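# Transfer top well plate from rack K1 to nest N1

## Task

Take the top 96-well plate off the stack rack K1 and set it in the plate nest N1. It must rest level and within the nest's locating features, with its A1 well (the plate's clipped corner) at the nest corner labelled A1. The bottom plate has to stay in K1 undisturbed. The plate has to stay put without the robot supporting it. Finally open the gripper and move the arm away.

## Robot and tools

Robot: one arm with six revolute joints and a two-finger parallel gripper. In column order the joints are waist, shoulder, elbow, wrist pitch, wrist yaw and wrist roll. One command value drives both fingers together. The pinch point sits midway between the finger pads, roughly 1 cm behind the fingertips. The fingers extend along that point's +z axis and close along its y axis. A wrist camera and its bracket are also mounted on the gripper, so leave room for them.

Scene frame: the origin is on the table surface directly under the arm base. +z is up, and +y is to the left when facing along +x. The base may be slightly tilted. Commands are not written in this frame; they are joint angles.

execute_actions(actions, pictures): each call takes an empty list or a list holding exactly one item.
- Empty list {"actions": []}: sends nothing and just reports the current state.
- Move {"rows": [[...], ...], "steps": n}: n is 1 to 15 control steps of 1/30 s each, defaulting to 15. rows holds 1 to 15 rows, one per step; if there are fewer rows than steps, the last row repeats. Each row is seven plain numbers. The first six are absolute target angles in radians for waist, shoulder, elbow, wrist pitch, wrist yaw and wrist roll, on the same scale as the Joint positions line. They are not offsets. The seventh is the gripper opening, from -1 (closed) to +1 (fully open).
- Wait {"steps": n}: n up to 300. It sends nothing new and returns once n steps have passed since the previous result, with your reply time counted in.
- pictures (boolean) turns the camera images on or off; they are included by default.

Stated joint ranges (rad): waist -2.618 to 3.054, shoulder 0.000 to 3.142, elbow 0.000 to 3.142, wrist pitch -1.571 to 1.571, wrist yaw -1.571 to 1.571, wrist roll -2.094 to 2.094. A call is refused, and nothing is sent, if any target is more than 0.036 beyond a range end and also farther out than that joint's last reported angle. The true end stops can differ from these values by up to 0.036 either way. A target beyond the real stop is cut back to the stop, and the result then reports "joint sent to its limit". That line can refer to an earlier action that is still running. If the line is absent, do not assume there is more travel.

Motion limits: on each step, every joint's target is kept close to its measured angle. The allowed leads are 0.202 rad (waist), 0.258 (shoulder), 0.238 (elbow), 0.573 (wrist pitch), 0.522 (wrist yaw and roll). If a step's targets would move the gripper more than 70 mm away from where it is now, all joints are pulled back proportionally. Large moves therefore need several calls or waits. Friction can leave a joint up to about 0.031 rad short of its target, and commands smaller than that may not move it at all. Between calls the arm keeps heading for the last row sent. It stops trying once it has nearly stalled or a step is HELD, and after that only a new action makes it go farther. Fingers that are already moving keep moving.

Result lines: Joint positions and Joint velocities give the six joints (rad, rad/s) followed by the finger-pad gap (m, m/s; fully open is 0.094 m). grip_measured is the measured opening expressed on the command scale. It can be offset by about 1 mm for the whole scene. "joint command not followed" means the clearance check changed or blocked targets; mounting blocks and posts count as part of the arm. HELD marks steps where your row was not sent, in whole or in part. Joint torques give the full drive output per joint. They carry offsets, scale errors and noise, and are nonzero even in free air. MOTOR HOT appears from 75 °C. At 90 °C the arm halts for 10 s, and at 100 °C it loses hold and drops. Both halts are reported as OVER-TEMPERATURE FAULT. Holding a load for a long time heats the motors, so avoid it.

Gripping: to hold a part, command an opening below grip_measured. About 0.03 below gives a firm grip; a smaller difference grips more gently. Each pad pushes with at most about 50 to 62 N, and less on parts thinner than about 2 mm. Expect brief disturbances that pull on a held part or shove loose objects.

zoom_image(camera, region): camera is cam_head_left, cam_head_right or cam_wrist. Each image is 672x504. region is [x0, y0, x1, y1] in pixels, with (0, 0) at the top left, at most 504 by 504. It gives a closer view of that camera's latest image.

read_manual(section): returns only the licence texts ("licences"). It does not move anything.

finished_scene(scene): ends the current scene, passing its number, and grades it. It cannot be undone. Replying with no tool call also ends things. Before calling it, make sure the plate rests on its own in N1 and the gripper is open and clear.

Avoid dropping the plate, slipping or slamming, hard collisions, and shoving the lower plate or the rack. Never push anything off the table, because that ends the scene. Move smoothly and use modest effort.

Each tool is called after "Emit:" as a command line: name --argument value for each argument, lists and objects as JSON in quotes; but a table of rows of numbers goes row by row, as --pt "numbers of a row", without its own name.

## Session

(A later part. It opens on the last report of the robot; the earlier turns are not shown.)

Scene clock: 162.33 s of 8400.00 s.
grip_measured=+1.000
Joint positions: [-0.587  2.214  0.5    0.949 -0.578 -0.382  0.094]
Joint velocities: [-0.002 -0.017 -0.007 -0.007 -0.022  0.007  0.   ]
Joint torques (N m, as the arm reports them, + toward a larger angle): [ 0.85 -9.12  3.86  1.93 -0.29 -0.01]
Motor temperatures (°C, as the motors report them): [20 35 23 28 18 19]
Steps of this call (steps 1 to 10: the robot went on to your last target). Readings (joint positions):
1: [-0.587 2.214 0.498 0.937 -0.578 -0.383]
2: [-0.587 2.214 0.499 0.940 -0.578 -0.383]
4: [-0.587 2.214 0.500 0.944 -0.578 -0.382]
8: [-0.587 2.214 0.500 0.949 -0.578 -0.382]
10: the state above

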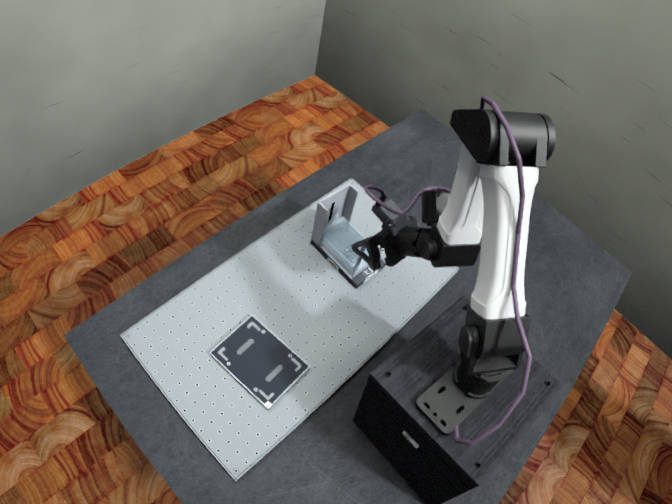

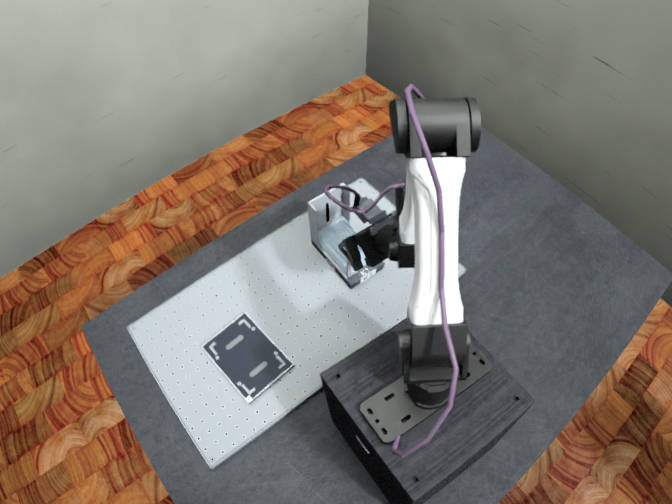

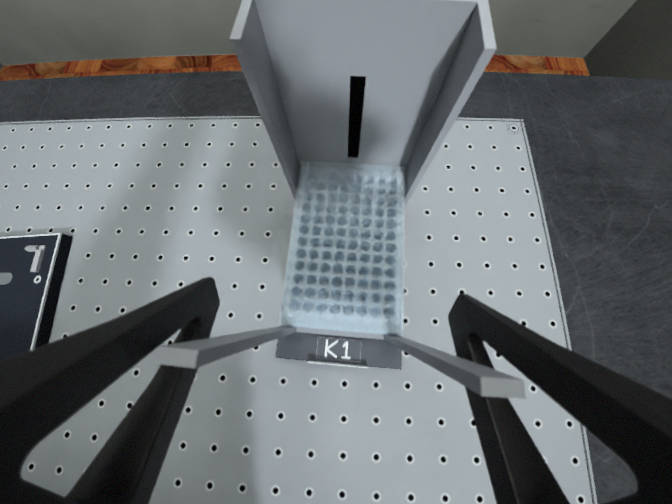

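Emit:
execute_actions --actions '[{"rows":[[-0.6,2.226,0.535,0.98,-0.58,-0.39,1],[-0.606,2.235,0.537,0.99,-0.58,-0.395,1],[-0.606,2.245,0.54,1.0,-0.58,-0.4,1],[-0.606,2.26,0.543,1.012,-0.58,-0.4,1],[-0.606,2.275,0.546,1.024,-0.58,-0.4,1],[-0.606,2.29,0.549,1.036,-0.58,-0.4,1],[-0.606,2.305,0.552,1.048,-0.58,-0.4,1],[-0.606,2.32,0.555,1.06,-0.58,-0.4,1],[-0.606,2.335,0.558,1.072,-0.58,-0.4,1],[-0.606,2.35,0.561,1.084,-0.58,-0.4,1],[-0.606,2.365,0.565,1.095,-0.58,-0.4,1],[-0.606,2.38,0.569,1.105,-0.58,-0.4,1],[-0.606,2.395,0.573,1.115,-0.58,-0.4,1],[-0.606,2.41,0.577,1.122,-0.58,-0.4,1],[-0.606,2.422,0.58,1.128,-0.58,-0.4,1]]}]' --pictures false

Emit:
execute_actions --actions '[{"steps":12}]'

Scene clock: 168.77 s of 8400.00 s.
grip_measured=+1.000
Joint positions: [-0.591  2.391  0.549  1.075 -0.586 -0.39   0.094]
Joint velocities: [-0.002  0.388  0.105  0.168  0.066 -0.022  0.   ]
Joint torques (N m, as the arm reports them, + toward a larger angle): [-1.09 -9.72  2.98  1.94 -0.24 -0.15]
Motor temperatures (°C, as the motors report them): [19 35 23 28 18 19]
Steps of this call (steps 1 to 30: the robot went on to your last target; steps 31 to 90: nothing new was sent; then 2.93 s passed at rest; steps 91 to 105: all 15 steps of this action). Readings (joint positions):
91: [-0.587 2.214 0.500 0.952 -0.578 -0.382]
92: [-0.587 2.215 0.500 0.956 -0.578 -0.382]
94: [-0.591 2.228 0.509 0.968 -0.578 -0.385]
98: [-0.591 2.280 0.524 1.008 -0.591 -0.387]
105: the state above

Scene clock: 169.17 s of 8400.00 s.
grip_measured=+1.000
Joint positions: [-0.591  2.416  0.553  1.107 -0.583 -0.391  0.094]
Joint velocities: [ 0.017 -0.007 -0.017  0.007 -0.095 -0.022  0.   ]
Joint torques (N m, as the arm reports them, + toward a larger angle): [-1.09 -9.79  3.01  2.04 -0.23 -0.13]
Motor temperatures (°C, as the motors report them): [19 35 23 28 18 19]
Steps of this call (steps 1 to 12: the robot went on to your last target). Readings (joint positions):
1: [-0.591 2.403 0.552 1.081 -0.585 -0.390]
2: [-0.591 2.411 0.553 1.084 -0.584 -0.390]
4: [-0.591 2.416 0.553 1.090 -0.583 -0.390]
8: [-0.591 2.416 0.553 1.103 -0.583 -0.390]
12: the state above

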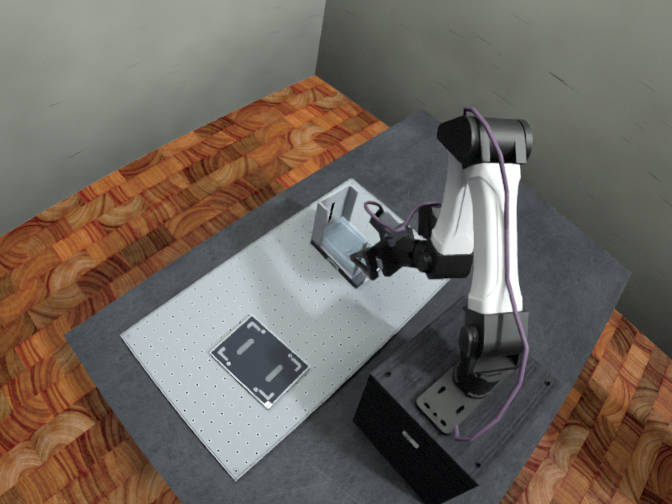

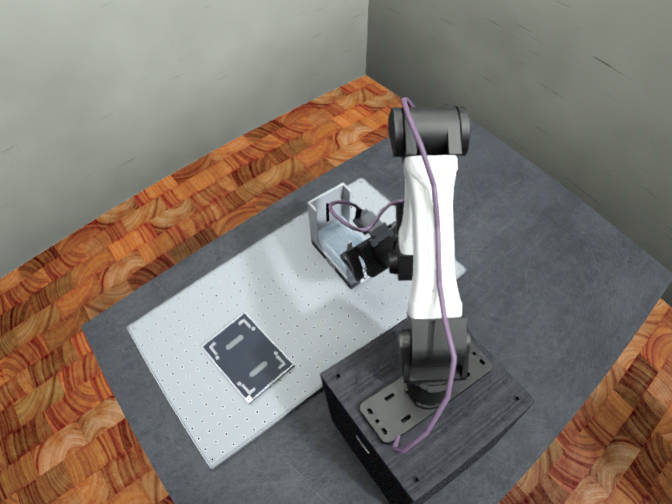

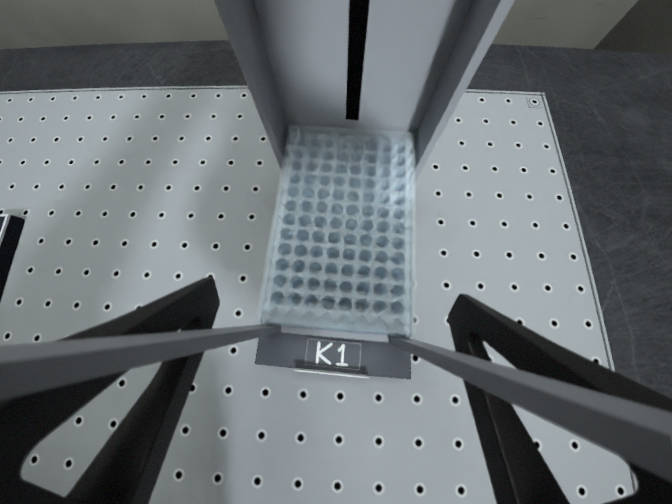

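Emit:
zoom_image --camera "cam_wrist" --region '[180,240,500,400]'

Region (180, 240, 500, 400) of cam_wrist's 672x504 image, scaled by 1.575, with more detail than that image has.

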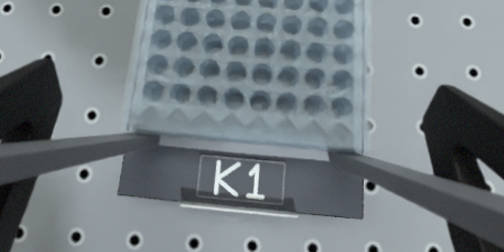

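Emit:
execute_actions --actions '[{"rows":[[-0.6,2.43,0.584,1.14,-0.58,-0.39,1],[-0.6,2.44,0.588,1.147,-0.58,-0.39,1],[-0.6,2.453,0.592,1.155,-0.58,-0.39,1],[-0.6,2.466,0.596,1.164,-0.58,-0.39,1],[-0.6,2.48,0.601,1.173,-0.58,-0.39,1],[-0.6,2.494,0.606,1.182,-0.58,-0.39,1],[-0.6,2.508,0.611,1.191,-0.58,-0.39,1],[-0.6,2.522,0.617,1.2,-0.58,-0.39,1],[-0.6,2.536,0.623,1.208,-0.58,-0.39,1],[-0.6,2.55,0.629,1.216,-0.58,-0.39,1],[-0.6,2.562,0.634,1.222,-0.58,-0.39,1],[-0.6,2.574,0.639,1.228,-0.58,-0.39,1],[-0.6,2.585,0.644,1.234,-0.58,-0.39,1]]}]' --pictures false

Emit:
execute_actions --actions '[{"steps":12}]'

Emit:
zoom_image --camera "cam_head_left" --region '[300,190,440,310]'

Scene clock: 179.90 s of 8400.00 s.
grip_measured=+1.000
Joint positions: [-0.591  2.573  0.616  1.196 -0.587 -0.392  0.094]
Joint velocities: [ 0.002  0.173  0.051  0.095 -0.007  0.066  0.   ]
Joint torques (N m, as the arm reports them, + toward a larger angle): [ -0.67 -10.45   2.27   2.1   -0.26  -0.05]
Motor temperatures (°C, as the motors report them): [20 34 22 29 18 19]
Steps of this call (steps 1 to 30: the robot went on to your last target; steps 31 to 90: nothing new was sent; then 7.23 s passed at rest; steps 91 to 105: all 15 steps of this action). Readings (joint positions):
91: [-0.591 2.416 0.553 1.108 -0.583 -0.392]
92: [-0.591 2.418 0.553 1.112 -0.583 -0.392]
94: [-0.591 2.433 0.559 1.124 -0.586 -0.392]
98: [-0.591 2.486 0.581 1.155 -0.592 -0.392]
105: the state above

Scene clock: 180.30 s of 8400.00 s.
grip_measured=+1.000
Joint positions: [-0.591  2.578  0.617  1.205 -0.585 -0.392  0.094]
Joint velocities: [-0.002  0.012 -0.017  0.007 -0.007  0.081  0.   ]
Joint torques (N m, as the arm reports them, + toward a larger angle): [ -0.67 -10.06   2.37   2.12  -0.2   -0.05]
Motor temperatures (°C, as the motors report them): [20 34 22 29 18 19]
Steps of this call (steps 1 to 12: the robot went on to your last target). Readings (joint positions):
1: [-0.591 2.577 0.617 1.198 -0.586 -0.392]
2: [-0.591 2.578 0.617 1.200 -0.585 -0.392]
4: [-0.591 2.578 0.617 1.205 -0.585 -0.392]
8: [-0.591 2.578 0.617 1.205 -0.585 -0.392]
12: the state above

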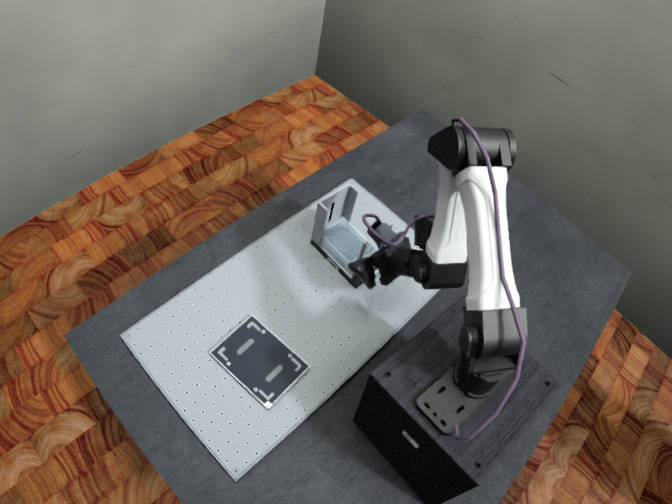

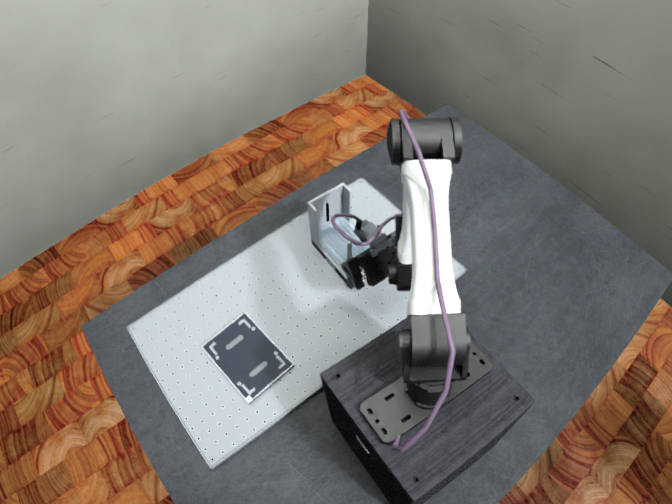

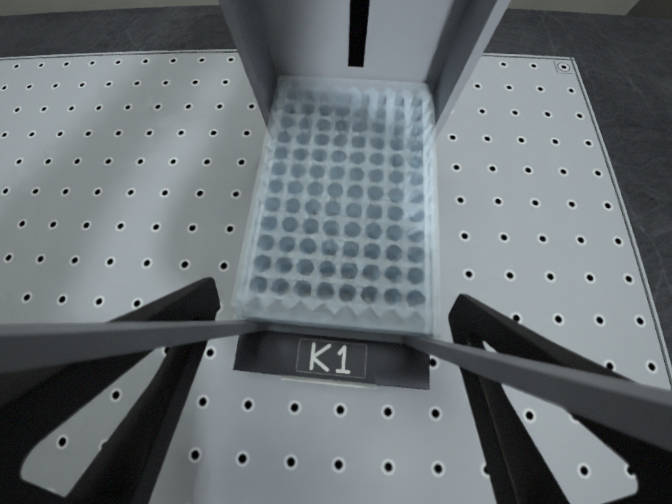

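Region (300, 190, 440, 310) of cam_head_left's 672x504 image, scaled by 3.600, with more detail than that image has; it fills the top 432 rows of this view, and the rest is white.

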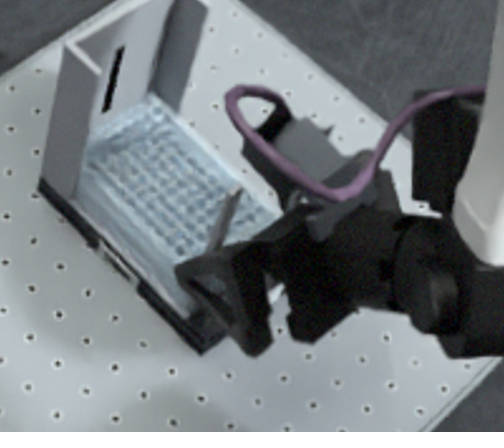

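Emit:
execute_actions --actions '[{"rows":[[-0.591,2.585,0.644,1.234,-0.585,-0.39,0.95],[-0.591,2.585,0.644,1.234,-0.585,-0.39,0.92],[-0.591,2.585,0.644,1.234,-0.585,-0.39,0.89],[-0.591,2.585,0.644,1.234,-0.585,-0.39,0.87],[-0.591,2.585,0.644,1.234,-0.585,-0.39,0.85],[-0.591,2.585,0.644,1.234,-0.585,-0.39,0.83],[-0.591,2.585,0.644,1.234,-0.585,-0.39,0.81],[-0.591,2.585,0.644,1.234,-0.585,-0.39,0.79],[-0.591,2.585,0.644,1.234,-0.585,-0.39,0.77]]}]'

Scene clock: 184.93 s of 8400.00 s.
grip_measured=+0.858
Joint positions: [-0.588  2.578  0.617  1.203 -0.591 -0.398  0.087]
Joint velocities: [ 0.012  0.002 -0.007  0.007  0.037  0.066 -0.   ]
Joint torques (N m, as the arm reports them, + toward a larger angle): [ -0.28 -10.01   2.42   2.14  -0.2    0.  ]
Motor temperatures (°C, as the motors report them): [20 34 22 29 18 19]
Steps of this call (steps 1 to 15: the robot went on to your last target; steps 16 to 90: nothing new was sent; then 1.13 s passed at rest; steps 91 to 105: all 15 steps of this action). Readings (joint positions):
91: [-0.591 2.578 0.617 1.205 -0.588 -0.392]
92: [-0.590 2.578 0.617 1.204 -0.591 -0.392]
94: [-0.589 2.578 0.617 1.203 -0.593 -0.395]
98: [-0.588 2.578 0.617 1.203 -0.591 -0.398]
105: the state above

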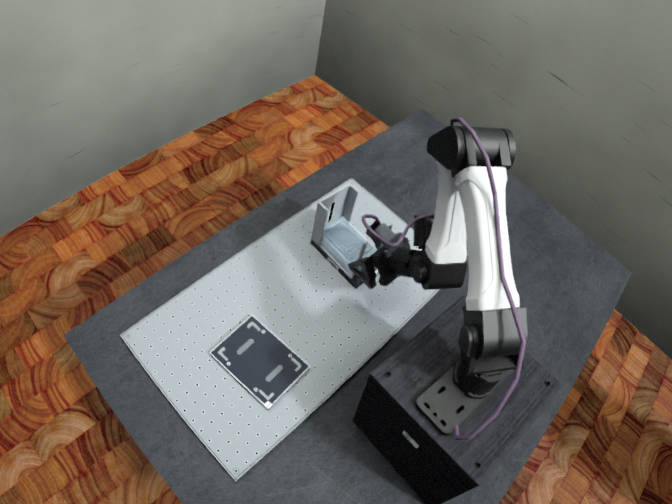

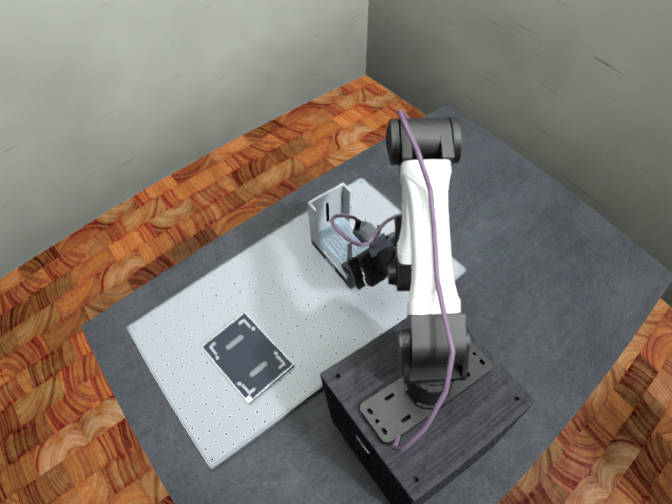

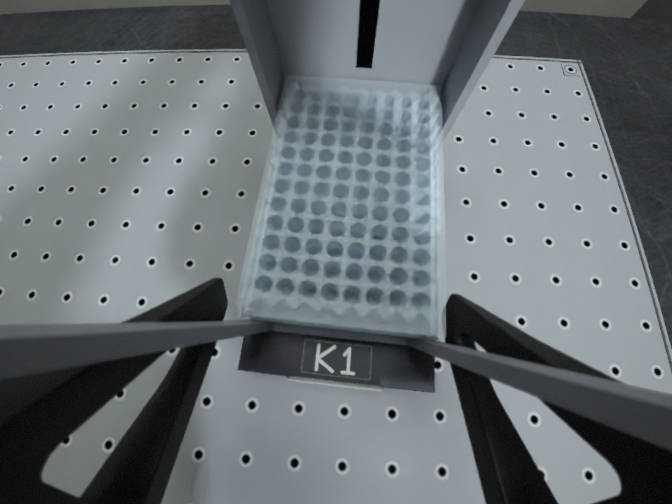

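Emit:
execute_actions --actions '[{"rows":[[-0.59,2.578,0.62,1.203,-0.588,-0.395,1],[-0.59,2.57,0.61,1.2,-0.588,-0.395,1],[-0.59,2.55,0.6,1.18,-0.588,-0.395,1],[-0.59,2.52,0.585,1.16,-0.586,-0.395,1],[-0.59,2.49,0.57,1.14,-0.585,-0.395,1],[-0.59,2.46,0.56,1.12,-0.585,-0.395,1],[-0.59,2.43,0.55,1.1,-0.583,-0.395,1],[-0.593,2.4,0.54,1.078,-0.582,-0.395,1],[-0.596,2.37,0.53,1.055,-0.58,-0.395,1],[-0.6,2.34,0.522,1.032,-0.58,-0.395,1],[-0.6,2.31,0.515,1.01,-0.58,-0.395,1],[-0.6,2.28,0.508,0.985,-0.58,-0.395,1],[-0.6,2.25,0.502,0.96,-0.58,-0.395,1],[-0.6,2.22,0.496,0.935,-0.58,-0.395,1],[-0.6,2.19,0.492,0.91,-0.58,-0.395,1]]}]' --pictures false

Emit:
execute_actions --actions '[{"rows":[[-0.6,2.16,0.49,0.885,-0.58,-0.395,1],[-0.6,2.13,0.49,0.86,-0.58,-0.395,1],[-0.6,2.1,0.49,0.835,-0.58,-0.395,1],[-0.6,2.07,0.49,0.81,-0.58,-0.395,1],[-0.6,2.04,0.49,0.78,-0.58,-0.395,1],[-0.6,2.01,0.5,0.75,-0.58,-0.395,1],[-0.6,1.98,0.52,0.71,-0.58,-0.395,1],[-0.6,1.95,0.55,0.67,-0.58,-0.395,1],[-0.6,1.93,0.58,0.62,-0.58,-0.395,1],[-0.59,1.91,0.62,0.57,-0.57,-0.4,1],[-0.58,1.9,0.66,0.51,-0.55,-0.4,1],[-0.565,1.89,0.7,0.45,-0.53,-0.4,1],[-0.55,1.89,0.74,0.39,-0.51,-0.4,1],[-0.535,1.89,0.78,0.33,-0.49,-0.41,1],[-0.52,1.89,0.82,0.27,-0.47,-0.41,1]]}]' --pictures false

Emit:
execute_actions --actions '[{"rows":[[-0.5,1.9,0.86,0.21,-0.445,-0.42,1],[-0.485,1.91,0.9,0.15,-0.42,-0.42,1],[-0.47,1.92,0.935,0.09,-0.4,-0.43,1],[-0.455,1.93,0.965,0.03,-0.38,-0.43,1],[-0.44,1.94,0.99,-0.02,-0.36,-0.43,1],[-0.43,1.95,1.01,-0.07,-0.34,-0.43,1],[-0.42,1.96,1.025,-0.11,-0.325,-0.43,1],[-0.41,1.975,1.035,-0.145,-0.313,-0.43,1]]}]' --pictures false

Emit:
execute_actions --actions '[{"steps":12}]'

Scene clock: 218.17 s of 8400.00 s.
grip_measured=+1.000
Joint positions: [-0.588  2.261  0.522  0.994 -0.584 -0.398  0.094]
Joint velocities: [-0.017 -0.847 -0.168 -0.623  0.051  0.051  0.   ]
Joint torques (N m, as the arm reports them, + toward a larger angle): [ -0.92 -12.07   0.07   1.96  -0.22  -0.02]
Motor temperatures (°C, as the motors report them): [19 35 21 31 18 19]
Steps of this call (steps 1 to 15: the robot went on to your last target; steps 16 to 90: nothing new was sent; then 29.73 s passed at rest; steps 91 to 105: all 15 steps of this action). Readings (joint positions):
91: [-0.588 2.578 0.617 1.202 -0.591 -0.397]
92: [-0.588 2.578 0.617 1.202 -0.589 -0.397]
94: [-0.588 2.572 0.616 1.188 -0.588 -0.397]
98: [-0.588 2.477 0.577 1.129 -0.586 -0.397]
105: the state above

Scene clock: 218.67 s of 8400.00 s.
grip_measured=+1.000
Joint positions: [-0.562  1.911  0.731  0.486 -0.531 -0.398  0.094]
Joint velocities: [ 0.349 -0.09   1.223 -1.341  0.447  0.037  0.   ]
Joint torques (N m, as the arm reports them, + toward a larger angle): [  1.47 -12.23   5.85   1.8   -0.33  -0.17]
Motor temperatures (°C, as the motors report them): [19 35 21 31 18 19]
Steps of this call (steps 1 to 15: all 15 steps of this action). Readings (joint positions):
1: [-0.588 2.231 0.517 0.971 -0.584 -0.398]
2: [-0.588 2.201 0.514 0.948 -0.584 -0.398]
4: [-0.588 2.142 0.509 0.895 -0.586 -0.398]
8: [-0.588 2.024 0.509 0.782 -0.585 -0.398]
15: the state above

Scene clock: 219.17 s of 8400.00 s.
grip_measured=+1.000
Joint positions: [-0.414  1.973  1.014 -0.104 -0.332 -0.419  0.094]
Joint velocities: [-0.002 -0.007  0.002 -0.374  0.125  0.007  0.   ]
Joint torques (N m, as the arm reports them, + toward a larger angle): [  0.32 -12.16   7.23   1.43  -0.2   -0.15]
Motor temperatures (°C, as the motors report them): [19 35 22 31 18 19]
Steps of this call (steps 1 to 15: all 15 steps of this action). Readings (joint positions):
1: [-0.548 1.910 0.774 0.437 -0.515 -0.400]
2: [-0.530 1.910 0.816 0.385 -0.496 -0.402]
4: [-0.495 1.910 0.891 0.276 -0.459 -0.408]
8: [-0.435 1.931 0.998 0.079 -0.389 -0.415]
15: the state above

Scene clock: 219.57 s of 8400.00 s.
grip_measured=+1.000
Joint positions: [-0.414  1.973  1.014 -0.142 -0.317 -0.42   0.094]
Joint velocities: [0.002 0.012 0.007 0.007 0.007 0.037 0.   ]
Joint torques (N m, as the arm reports them, + toward a larger angle): [  0.41 -11.92   7.11   1.14  -0.18  -0.15]
Motor temperatures (°C, as the motors report them): [19 35 22 31 18 19]
Steps of this call (steps 1 to 12: the robot went on to your last target). Readings (joint positions):
1: [-0.414 1.973 1.014 -0.115 -0.329 -0.419]
2: [-0.414 1.973 1.014 -0.121 -0.326 -0.420]
4: [-0.414 1.973 1.014 -0.129 -0.322 -0.420]
8: [-0.414 1.973 1.014 -0.139 -0.319 -0.420]
12: the state above

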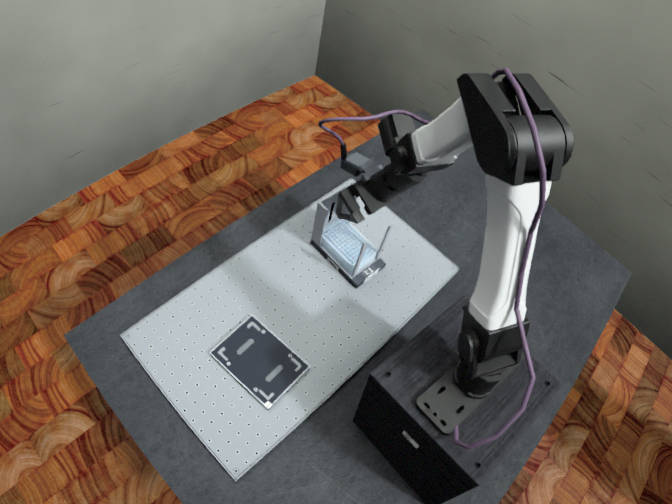

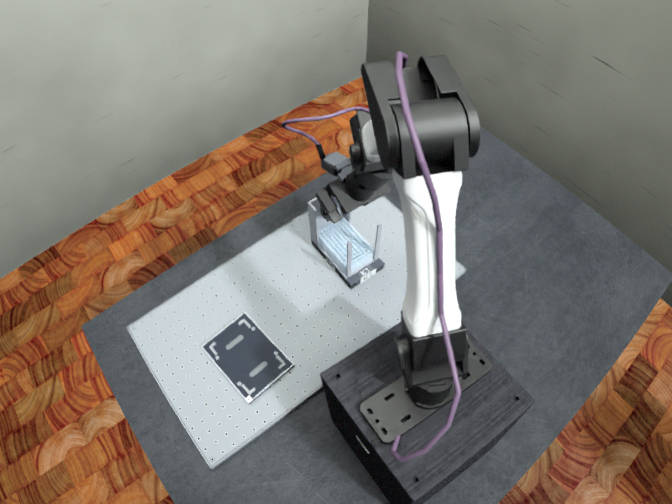

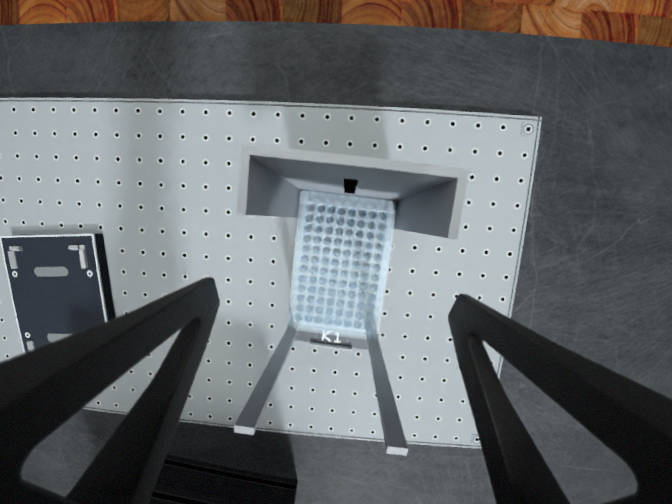

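Emit:
execute_actions --actions '[{"rows":[[-0.41,1.985,1.0,-0.11,-0.313,-0.4,1],[-0.408,1.995,0.99,-0.09,-0.312,-0.385,1],[-0.406,2.01,0.985,-0.07,-0.311,-0.37,1],[-0.405,2.025,0.98,-0.05,-0.31,-0.36,1],[-0.404,2.04,0.975,-0.03,-0.31,-0.35,1],[-0.403,2.055,0.97,-0.01,-0.309,-0.348,1],[-0.402,2.07,0.966,0.01,-0.308,-0.346,1],[-0.401,2.085,0.963,0.03,-0.307,-0.344,1],[-0.4,2.1,0.96,0.05,-0.306,-0.342,1],[-0.399,2.115,0.957,0.07,-0.305,-0.34,1],[-0.398,2.13,0.954,0.09,-0.305,-0.34,1],[-0.397,2.145,0.952,0.105,-0.305,-0.34,1]]}]' --pictures false

Emit:
execute_actions --actions '[{"steps":12}]'

Emit:
zoom_image --camera "cam_head_left" --region '[290,140,450,300]'

Scene clock: 226.50 s of 8400.00 s.
grip_measured=+1.000
Joint positions: [-0.41   2.145  0.968  0.048 -0.308 -0.356  0.094]
Joint velocities: [ 0.051  0.1   -0.037  0.315 -0.022  0.095  0.   ]
Joint torques (N m, as the arm reports them, + toward a larger angle): [  0.76 -13.17   3.46   1.18  -0.14   0.05]
Motor temperatures (°C, as the motors report them): [19 35 22 30 18 19]
Steps of this call (steps 1 to 30: the robot went on to your last target; steps 31 to 90: nothing new was sent; then 3.43 s passed at rest; steps 91 to 105: all 15 steps of this action). Readings (joint positions):
91: [-0.414 1.973 1.014 -0.142 -0.316 -0.419]
92: [-0.414 1.975 1.014 -0.136 -0.316 -0.414]
94: [-0.414 1.987 1.014 -0.112 -0.316 -0.401]
98: [-0.414 2.042 0.998 -0.044 -0.314 -0.375]
105: the state above

Scene clock: 226.90 s of 8400.00 s.
grip_measured=+1.000
Joint positions: [-0.408  2.146  0.968  0.088 -0.308 -0.35   0.094]
Joint velocities: [-0.002  0.022 -0.007 -0.022 -0.022  0.037  0.   ]
Joint torques (N m, as the arm reports them, + toward a larger angle): [  0.77 -12.59   3.16   1.37  -0.16   0.01]
Motor temperatures (°C, as the motors report them): [19 36 22 30 18 19]
Steps of this call (steps 1 to 12: the robot went on to your last target). Readings (joint positions):
1: [-0.408 2.146 0.968 0.055 -0.308 -0.355]
2: [-0.408 2.146 0.968 0.061 -0.308 -0.354]
4: [-0.408 2.146 0.968 0.074 -0.308 -0.352]
8: [-0.408 2.146 0.968 0.084 -0.308 -0.351]
12: the state above

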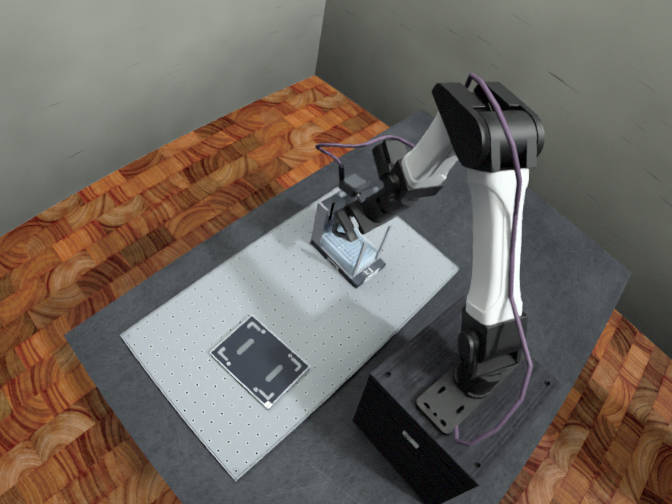

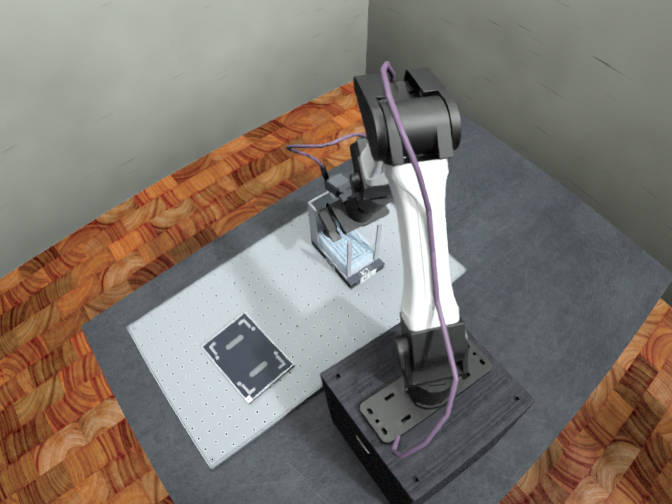

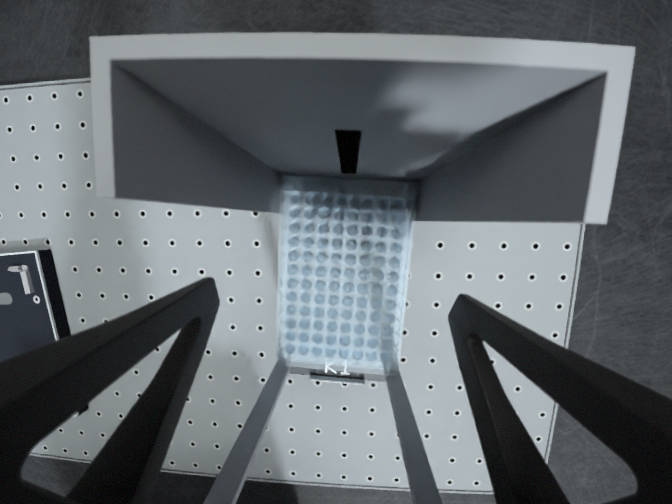

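Region (290, 140, 450, 300) of cam_head_left's 672x504 image, scaled by 3.150, with more detail than that image has.

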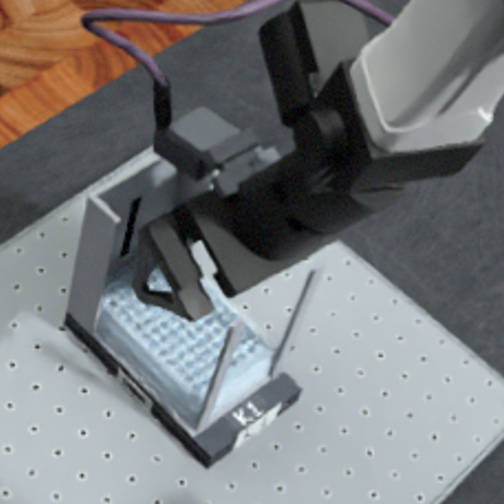

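Emit:
execute_actions --actions '[{"rows":[[-0.405,2.155,0.98,0.115,-0.305,-0.36,1],[-0.405,2.163,0.99,0.125,-0.305,-0.37,1],[-0.405,2.171,0.992,0.134,-0.305,-0.372,1],[-0.405,2.18,0.994,0.143,-0.305,-0.372,1],[-0.405,2.189,0.995,0.152,-0.305,-0.372,1],[-0.405,2.198,0.996,0.161,-0.305,-0.372,1],[-0.405,2.207,0.997,0.17,-0.305,-0.372,1],[-0.405,2.216,0.998,0.179,-0.305,-0.372,1],[-0.405,2.225,0.999,0.188,-0.305,-0.372,1],[-0.405,2.234,1.0,0.196,-0.305,-0.372,1],[-0.405,2.243,1.002,0.203,-0.305,-0.372,1],[-0.405,2.253,1.004,0.208,-0.305,-0.372,1]]}]' --pictures false

Emit:
execute_actions --actions '[{"steps":10}]'

Emit:
zoom_image --camera "cam_head_left" --region '[300,160,430,290]'

Emit:
zoom_image --camera "cam_head_right" --region '[285,160,415,290]'

Scene clock: 233.07 s of 8400.00 s.
grip_measured=+1.000
Joint positions: [-0.408  2.242  0.98   0.188 -0.308 -0.366  0.094]
Joint velocities: [ 0.007  0.046 -0.007  0.051 -0.081 -0.007  0.   ]
Joint torques (N m, as the arm reports them, + toward a larger angle): [  0.22 -12.09   5.91   1.33  -0.17  -0.15]
Motor temperatures (°C, as the motors report them): [19 36 22 29 18 19]
Steps of this call (steps 1 to 30: the robot went on to your last target; steps 31 to 90: nothing new was sent; then 2.67 s passed at rest; steps 91 to 105: all 15 steps of this action). Readings (joint positions):
91: [-0.408 2.146 0.968 0.091 -0.308 -0.350]
92: [-0.408 2.147 0.968 0.094 -0.308 -0.351]
94: [-0.408 2.154 0.968 0.107 -0.308 -0.355]
98: [-0.408 2.188 0.968 0.137 -0.308 -0.359]
105: the state above

Scene clock: 233.40 s of 8400.00 s.
grip_measured=+1.000
Joint positions: [-0.408  2.244  0.98   0.193 -0.308 -0.366  0.094]
Joint velocities: [ 0.012 -0.017 -0.022 -0.007  0.007 -0.037  0.   ]
Joint torques (N m, as the arm reports them, + toward a larger angle): [  0.2  -11.94   5.95   1.42  -0.17  -0.13]
Motor temperatures (°C, as the motors report them): [19 36 22 29 18 19]
Steps of this call (steps 1 to 10: the robot went on to your last target). Readings (joint positions):
1: [-0.408 2.243 0.980 0.190 -0.308 -0.366]
2: [-0.408 2.243 0.980 0.191 -0.308 -0.366]
4: [-0.408 2.244 0.980 0.192 -0.308 -0.366]
8: [-0.408 2.244 0.980 0.193 -0.308 -0.366]
10: the state above

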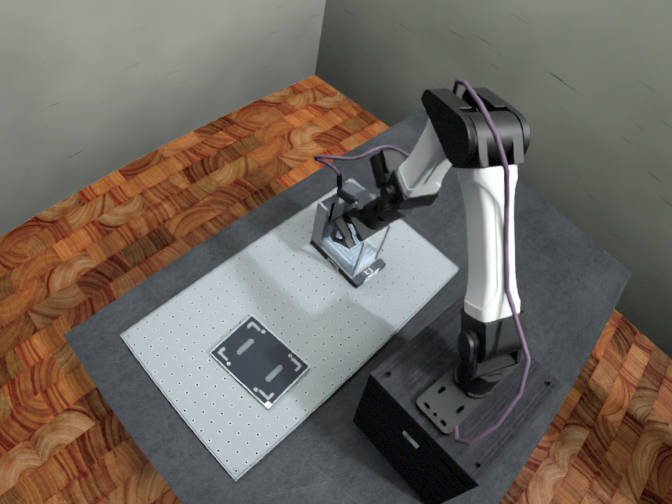

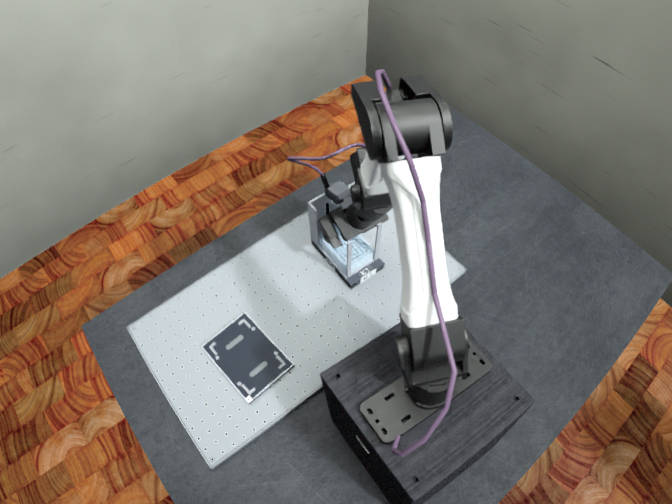

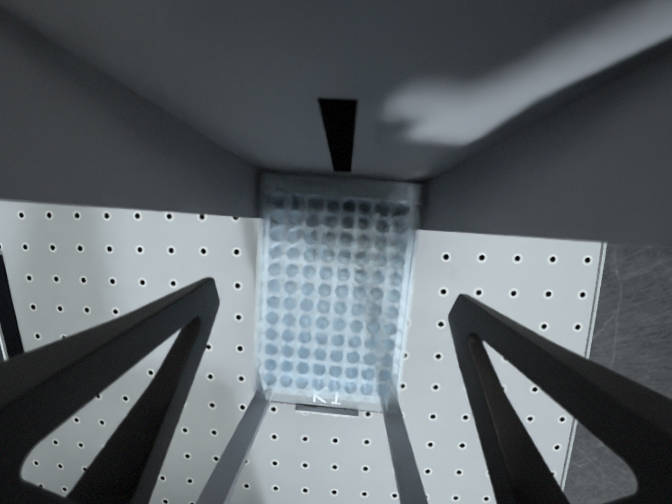

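Region (300, 160, 430, 290) of cam_head_left's 672x504 image, scaled by 3.877, with more detail than that image has.

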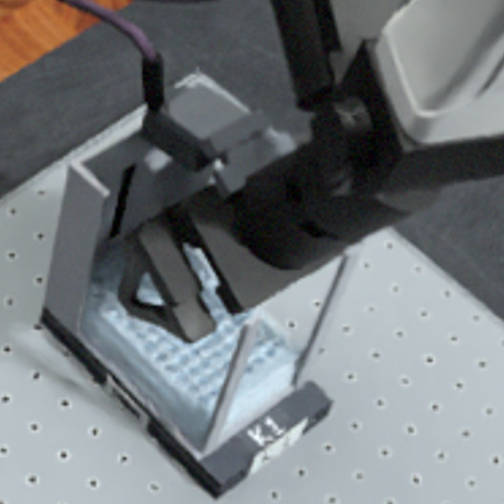

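Region (285, 160, 415, 290) of cam_head_right's 672x504 image, scaled by 3.877, with more detail than that image has.

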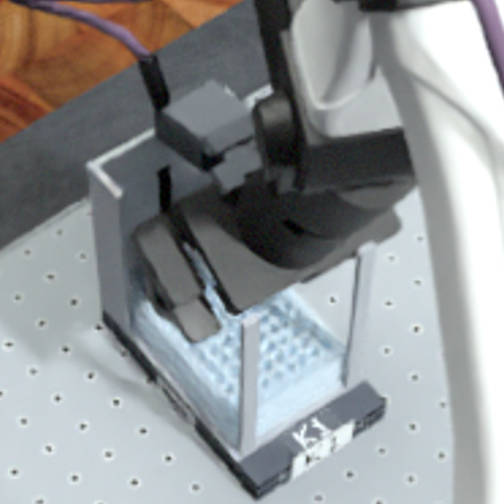

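Emit:
execute_actions --actions '[{"rows":[[-0.395,2.258,1.006,0.214,-0.305,-0.362,1],[-0.39,2.264,1.007,0.219,-0.305,-0.362,1],[-0.39,2.27,1.008,0.224,-0.305,-0.362,1],[-0.39,2.276,1.009,0.229,-0.305,-0.362,1],[-0.39,2.282,1.01,0.234,-0.305,-0.362,1],[-0.39,2.288,1.012,0.239,-0.305,-0.362,1],[-0.39,2.294,1.013,0.244,-0.305,-0.362,1],[-0.39,2.3,1.014,0.249,-0.305,-0.362,1],[-0.39,2.306,1.015,0.254,-0.305,-0.362,1],[-0.39,2.312,1.017,0.259,-0.305,-0.362,1],[-0.39,2.318,1.018,0.263,-0.305,-0.362,1],[-0.39,2.324,1.019,0.267,-0.305,-0.362,1],[-0.39,2.33,1.021,0.271,-0.305,-0.362,1],[-0.39,2.336,1.022,0.274,-0.305,-0.362,1]]}]' --pictures false

Emit:
execute_actions --actions '[{"steps":10}]'

Emit:
zoom_image --camera "cam_head_left" --region '[300,160,430,290]'

Scene clock: 240.10 s of 8400.00 s.
grip_measured=+1.000
Joint positions: [-0.4    2.322  0.995  0.249 -0.308 -0.366  0.094]
Joint velocities: [ 0.017  0.125  0.037  0.066 -0.007 -0.007  0.   ]
Joint torques (N m, as the arm reports them, + toward a larger angle): [  0.6  -12.46   5.72   1.38  -0.11  -0.03]
Motor temperatures (°C, as the motors report them): [19 37 23 29 18 19]
Steps of this call (steps 1 to 15: the robot went on to your last target; steps 16 to 90: nothing new was sent; then 3.20 s passed at rest; steps 91 to 105: all 15 steps of this action). Readings (joint positions):
91: [-0.408 2.244 0.980 0.194 -0.308 -0.366]
92: [-0.407 2.245 0.980 0.196 -0.308 -0.366]
94: [-0.405 2.252 0.980 0.204 -0.308 -0.366]
98: [-0.400 2.279 0.983 0.221 -0.308 -0.366]
105: the state above

Scene clock: 240.43 s of 8400.00 s.
grip_measured=+1.000
Joint positions: [-0.4    2.328  0.996  0.259 -0.308 -0.366  0.094]
Joint velocities: [-0.017 -0.012  0.012 -0.022  0.066  0.022  0.   ]
Joint torques (N m, as the arm reports them, + toward a larger angle): [  0.76 -12.22   5.69   1.44  -0.15  -0.04]
Motor temperatures (°C, as the motors report them): [19 37 23 29 18 19]
Steps of this call (steps 1 to 10: the robot went on to your last target). Readings (joint positions):
1: [-0.400 2.325 0.995 0.252 -0.308 -0.366]
2: [-0.400 2.327 0.996 0.255 -0.308 -0.366]
4: [-0.400 2.328 0.996 0.256 -0.308 -0.366]
8: [-0.400 2.328 0.996 0.258 -0.308 -0.366]
10: the state above

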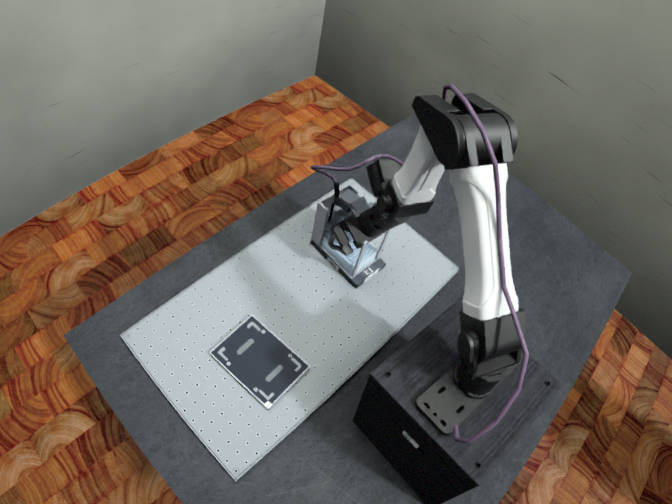

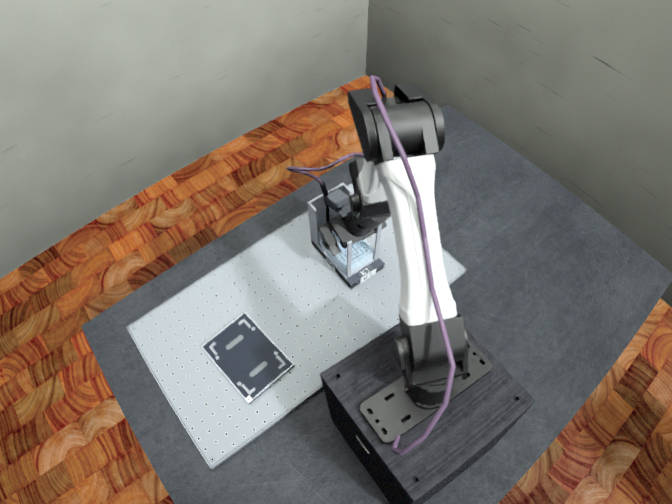

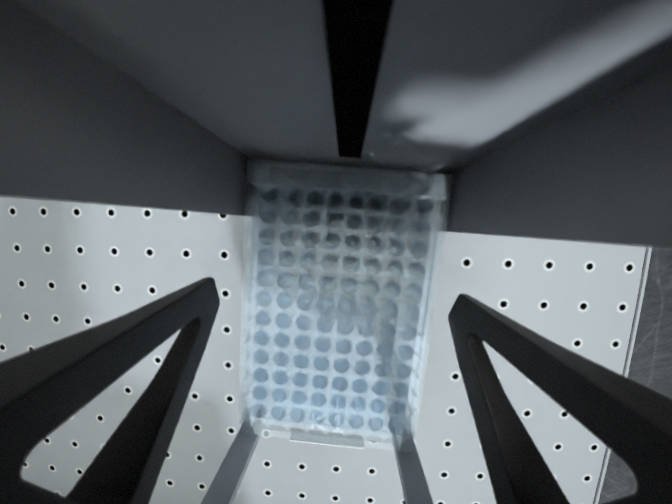

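Region (300, 160, 430, 290) of cam_head_left's 672x504 image, scaled by 3.877, with more detail than that image has.

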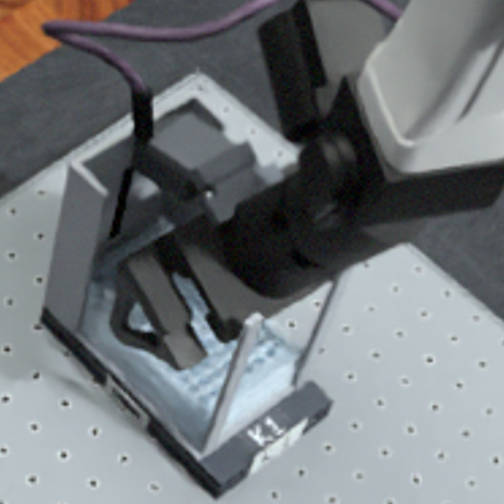

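Emit:
execute_actions --actions '[{"rows":[[-0.4,2.341,1.024,0.279,-0.305,-0.35,1],[-0.4,2.346,1.025,0.283,-0.305,-0.346,1],[-0.4,2.351,1.026,0.287,-0.305,-0.346,1],[-0.4,2.356,1.028,0.291,-0.305,-0.346,1],[-0.4,2.361,1.029,0.295,-0.305,-0.346,1],[-0.4,2.366,1.03,0.299,-0.305,-0.346,1],[-0.4,2.371,1.032,0.302,-0.305,-0.346,1],[-0.4,2.376,1.033,0.305,-0.305,-0.346,1],[-0.4,2.381,1.034,0.308,-0.305,-0.346,1]]}]'

Emit:
zoom_image --camera "cam_head_left" --region '[305,200,395,290]'

Scene clock: 247.77 s of 8400.00 s.
grip_measured=+1.000
Joint positions: [-0.4    2.372  1.008  0.293 -0.308 -0.357  0.094]
Joint velocities: [ 0.002  0.007 -0.007  0.066  0.022  0.007  0.   ]
Joint torques (N m, as the arm reports them, + toward a larger angle): [  0.05 -12.29   5.49   1.41  -0.16  -0.02]
Motor temperatures (°C, as the motors report them): [19 37 23 29 18 19]
Steps of this call (steps 1 to 15: the robot went on to your last target; steps 16 to 90: nothing new was sent; then 3.83 s passed at rest; steps 91 to 105: all 15 steps of this action). Readings (joint positions):
91: [-0.400 2.328 0.996 0.260 -0.308 -0.365]
92: [-0.400 2.329 0.996 0.261 -0.308 -0.363]
94: [-0.400 2.334 0.996 0.268 -0.308 -0.360]
98: [-0.400 2.357 1.003 0.281 -0.308 -0.358]
105: the state above

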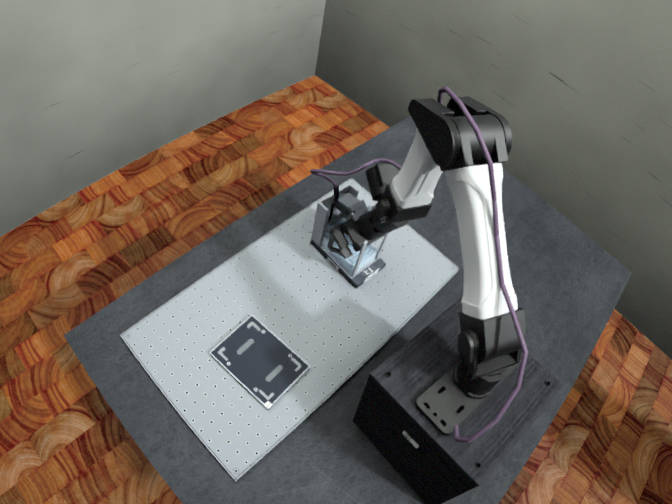

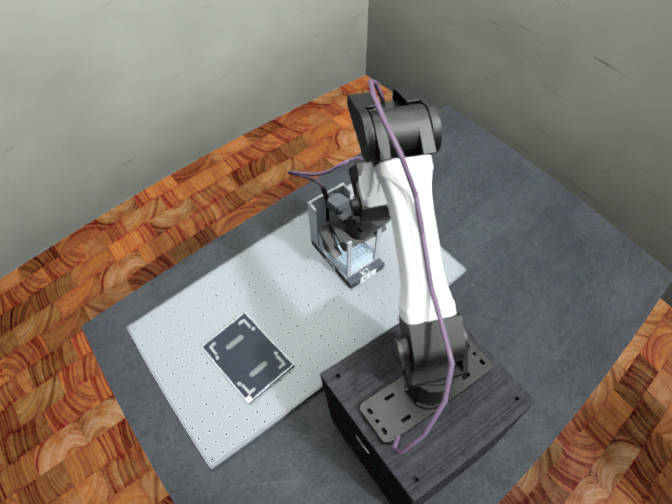

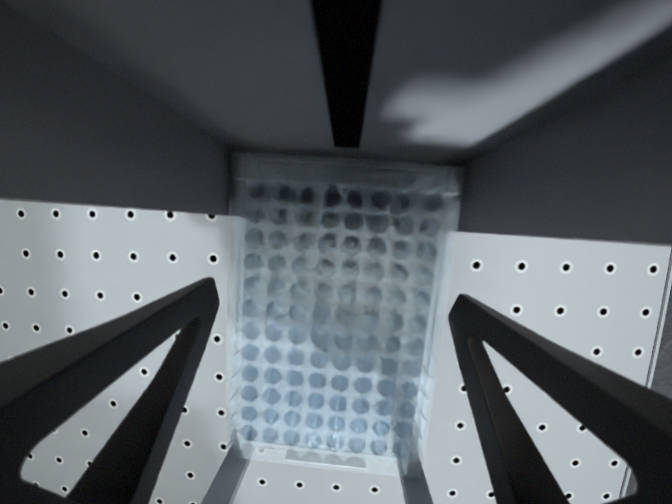

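Region (305, 200, 395, 290) of cam_head_left's 672x504 image, scaled by 5.600, with more detail than that image has.

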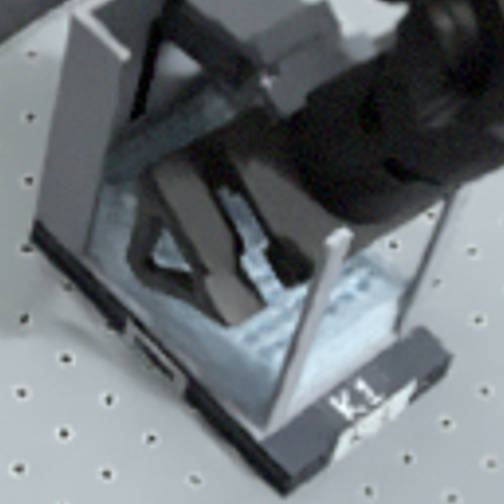

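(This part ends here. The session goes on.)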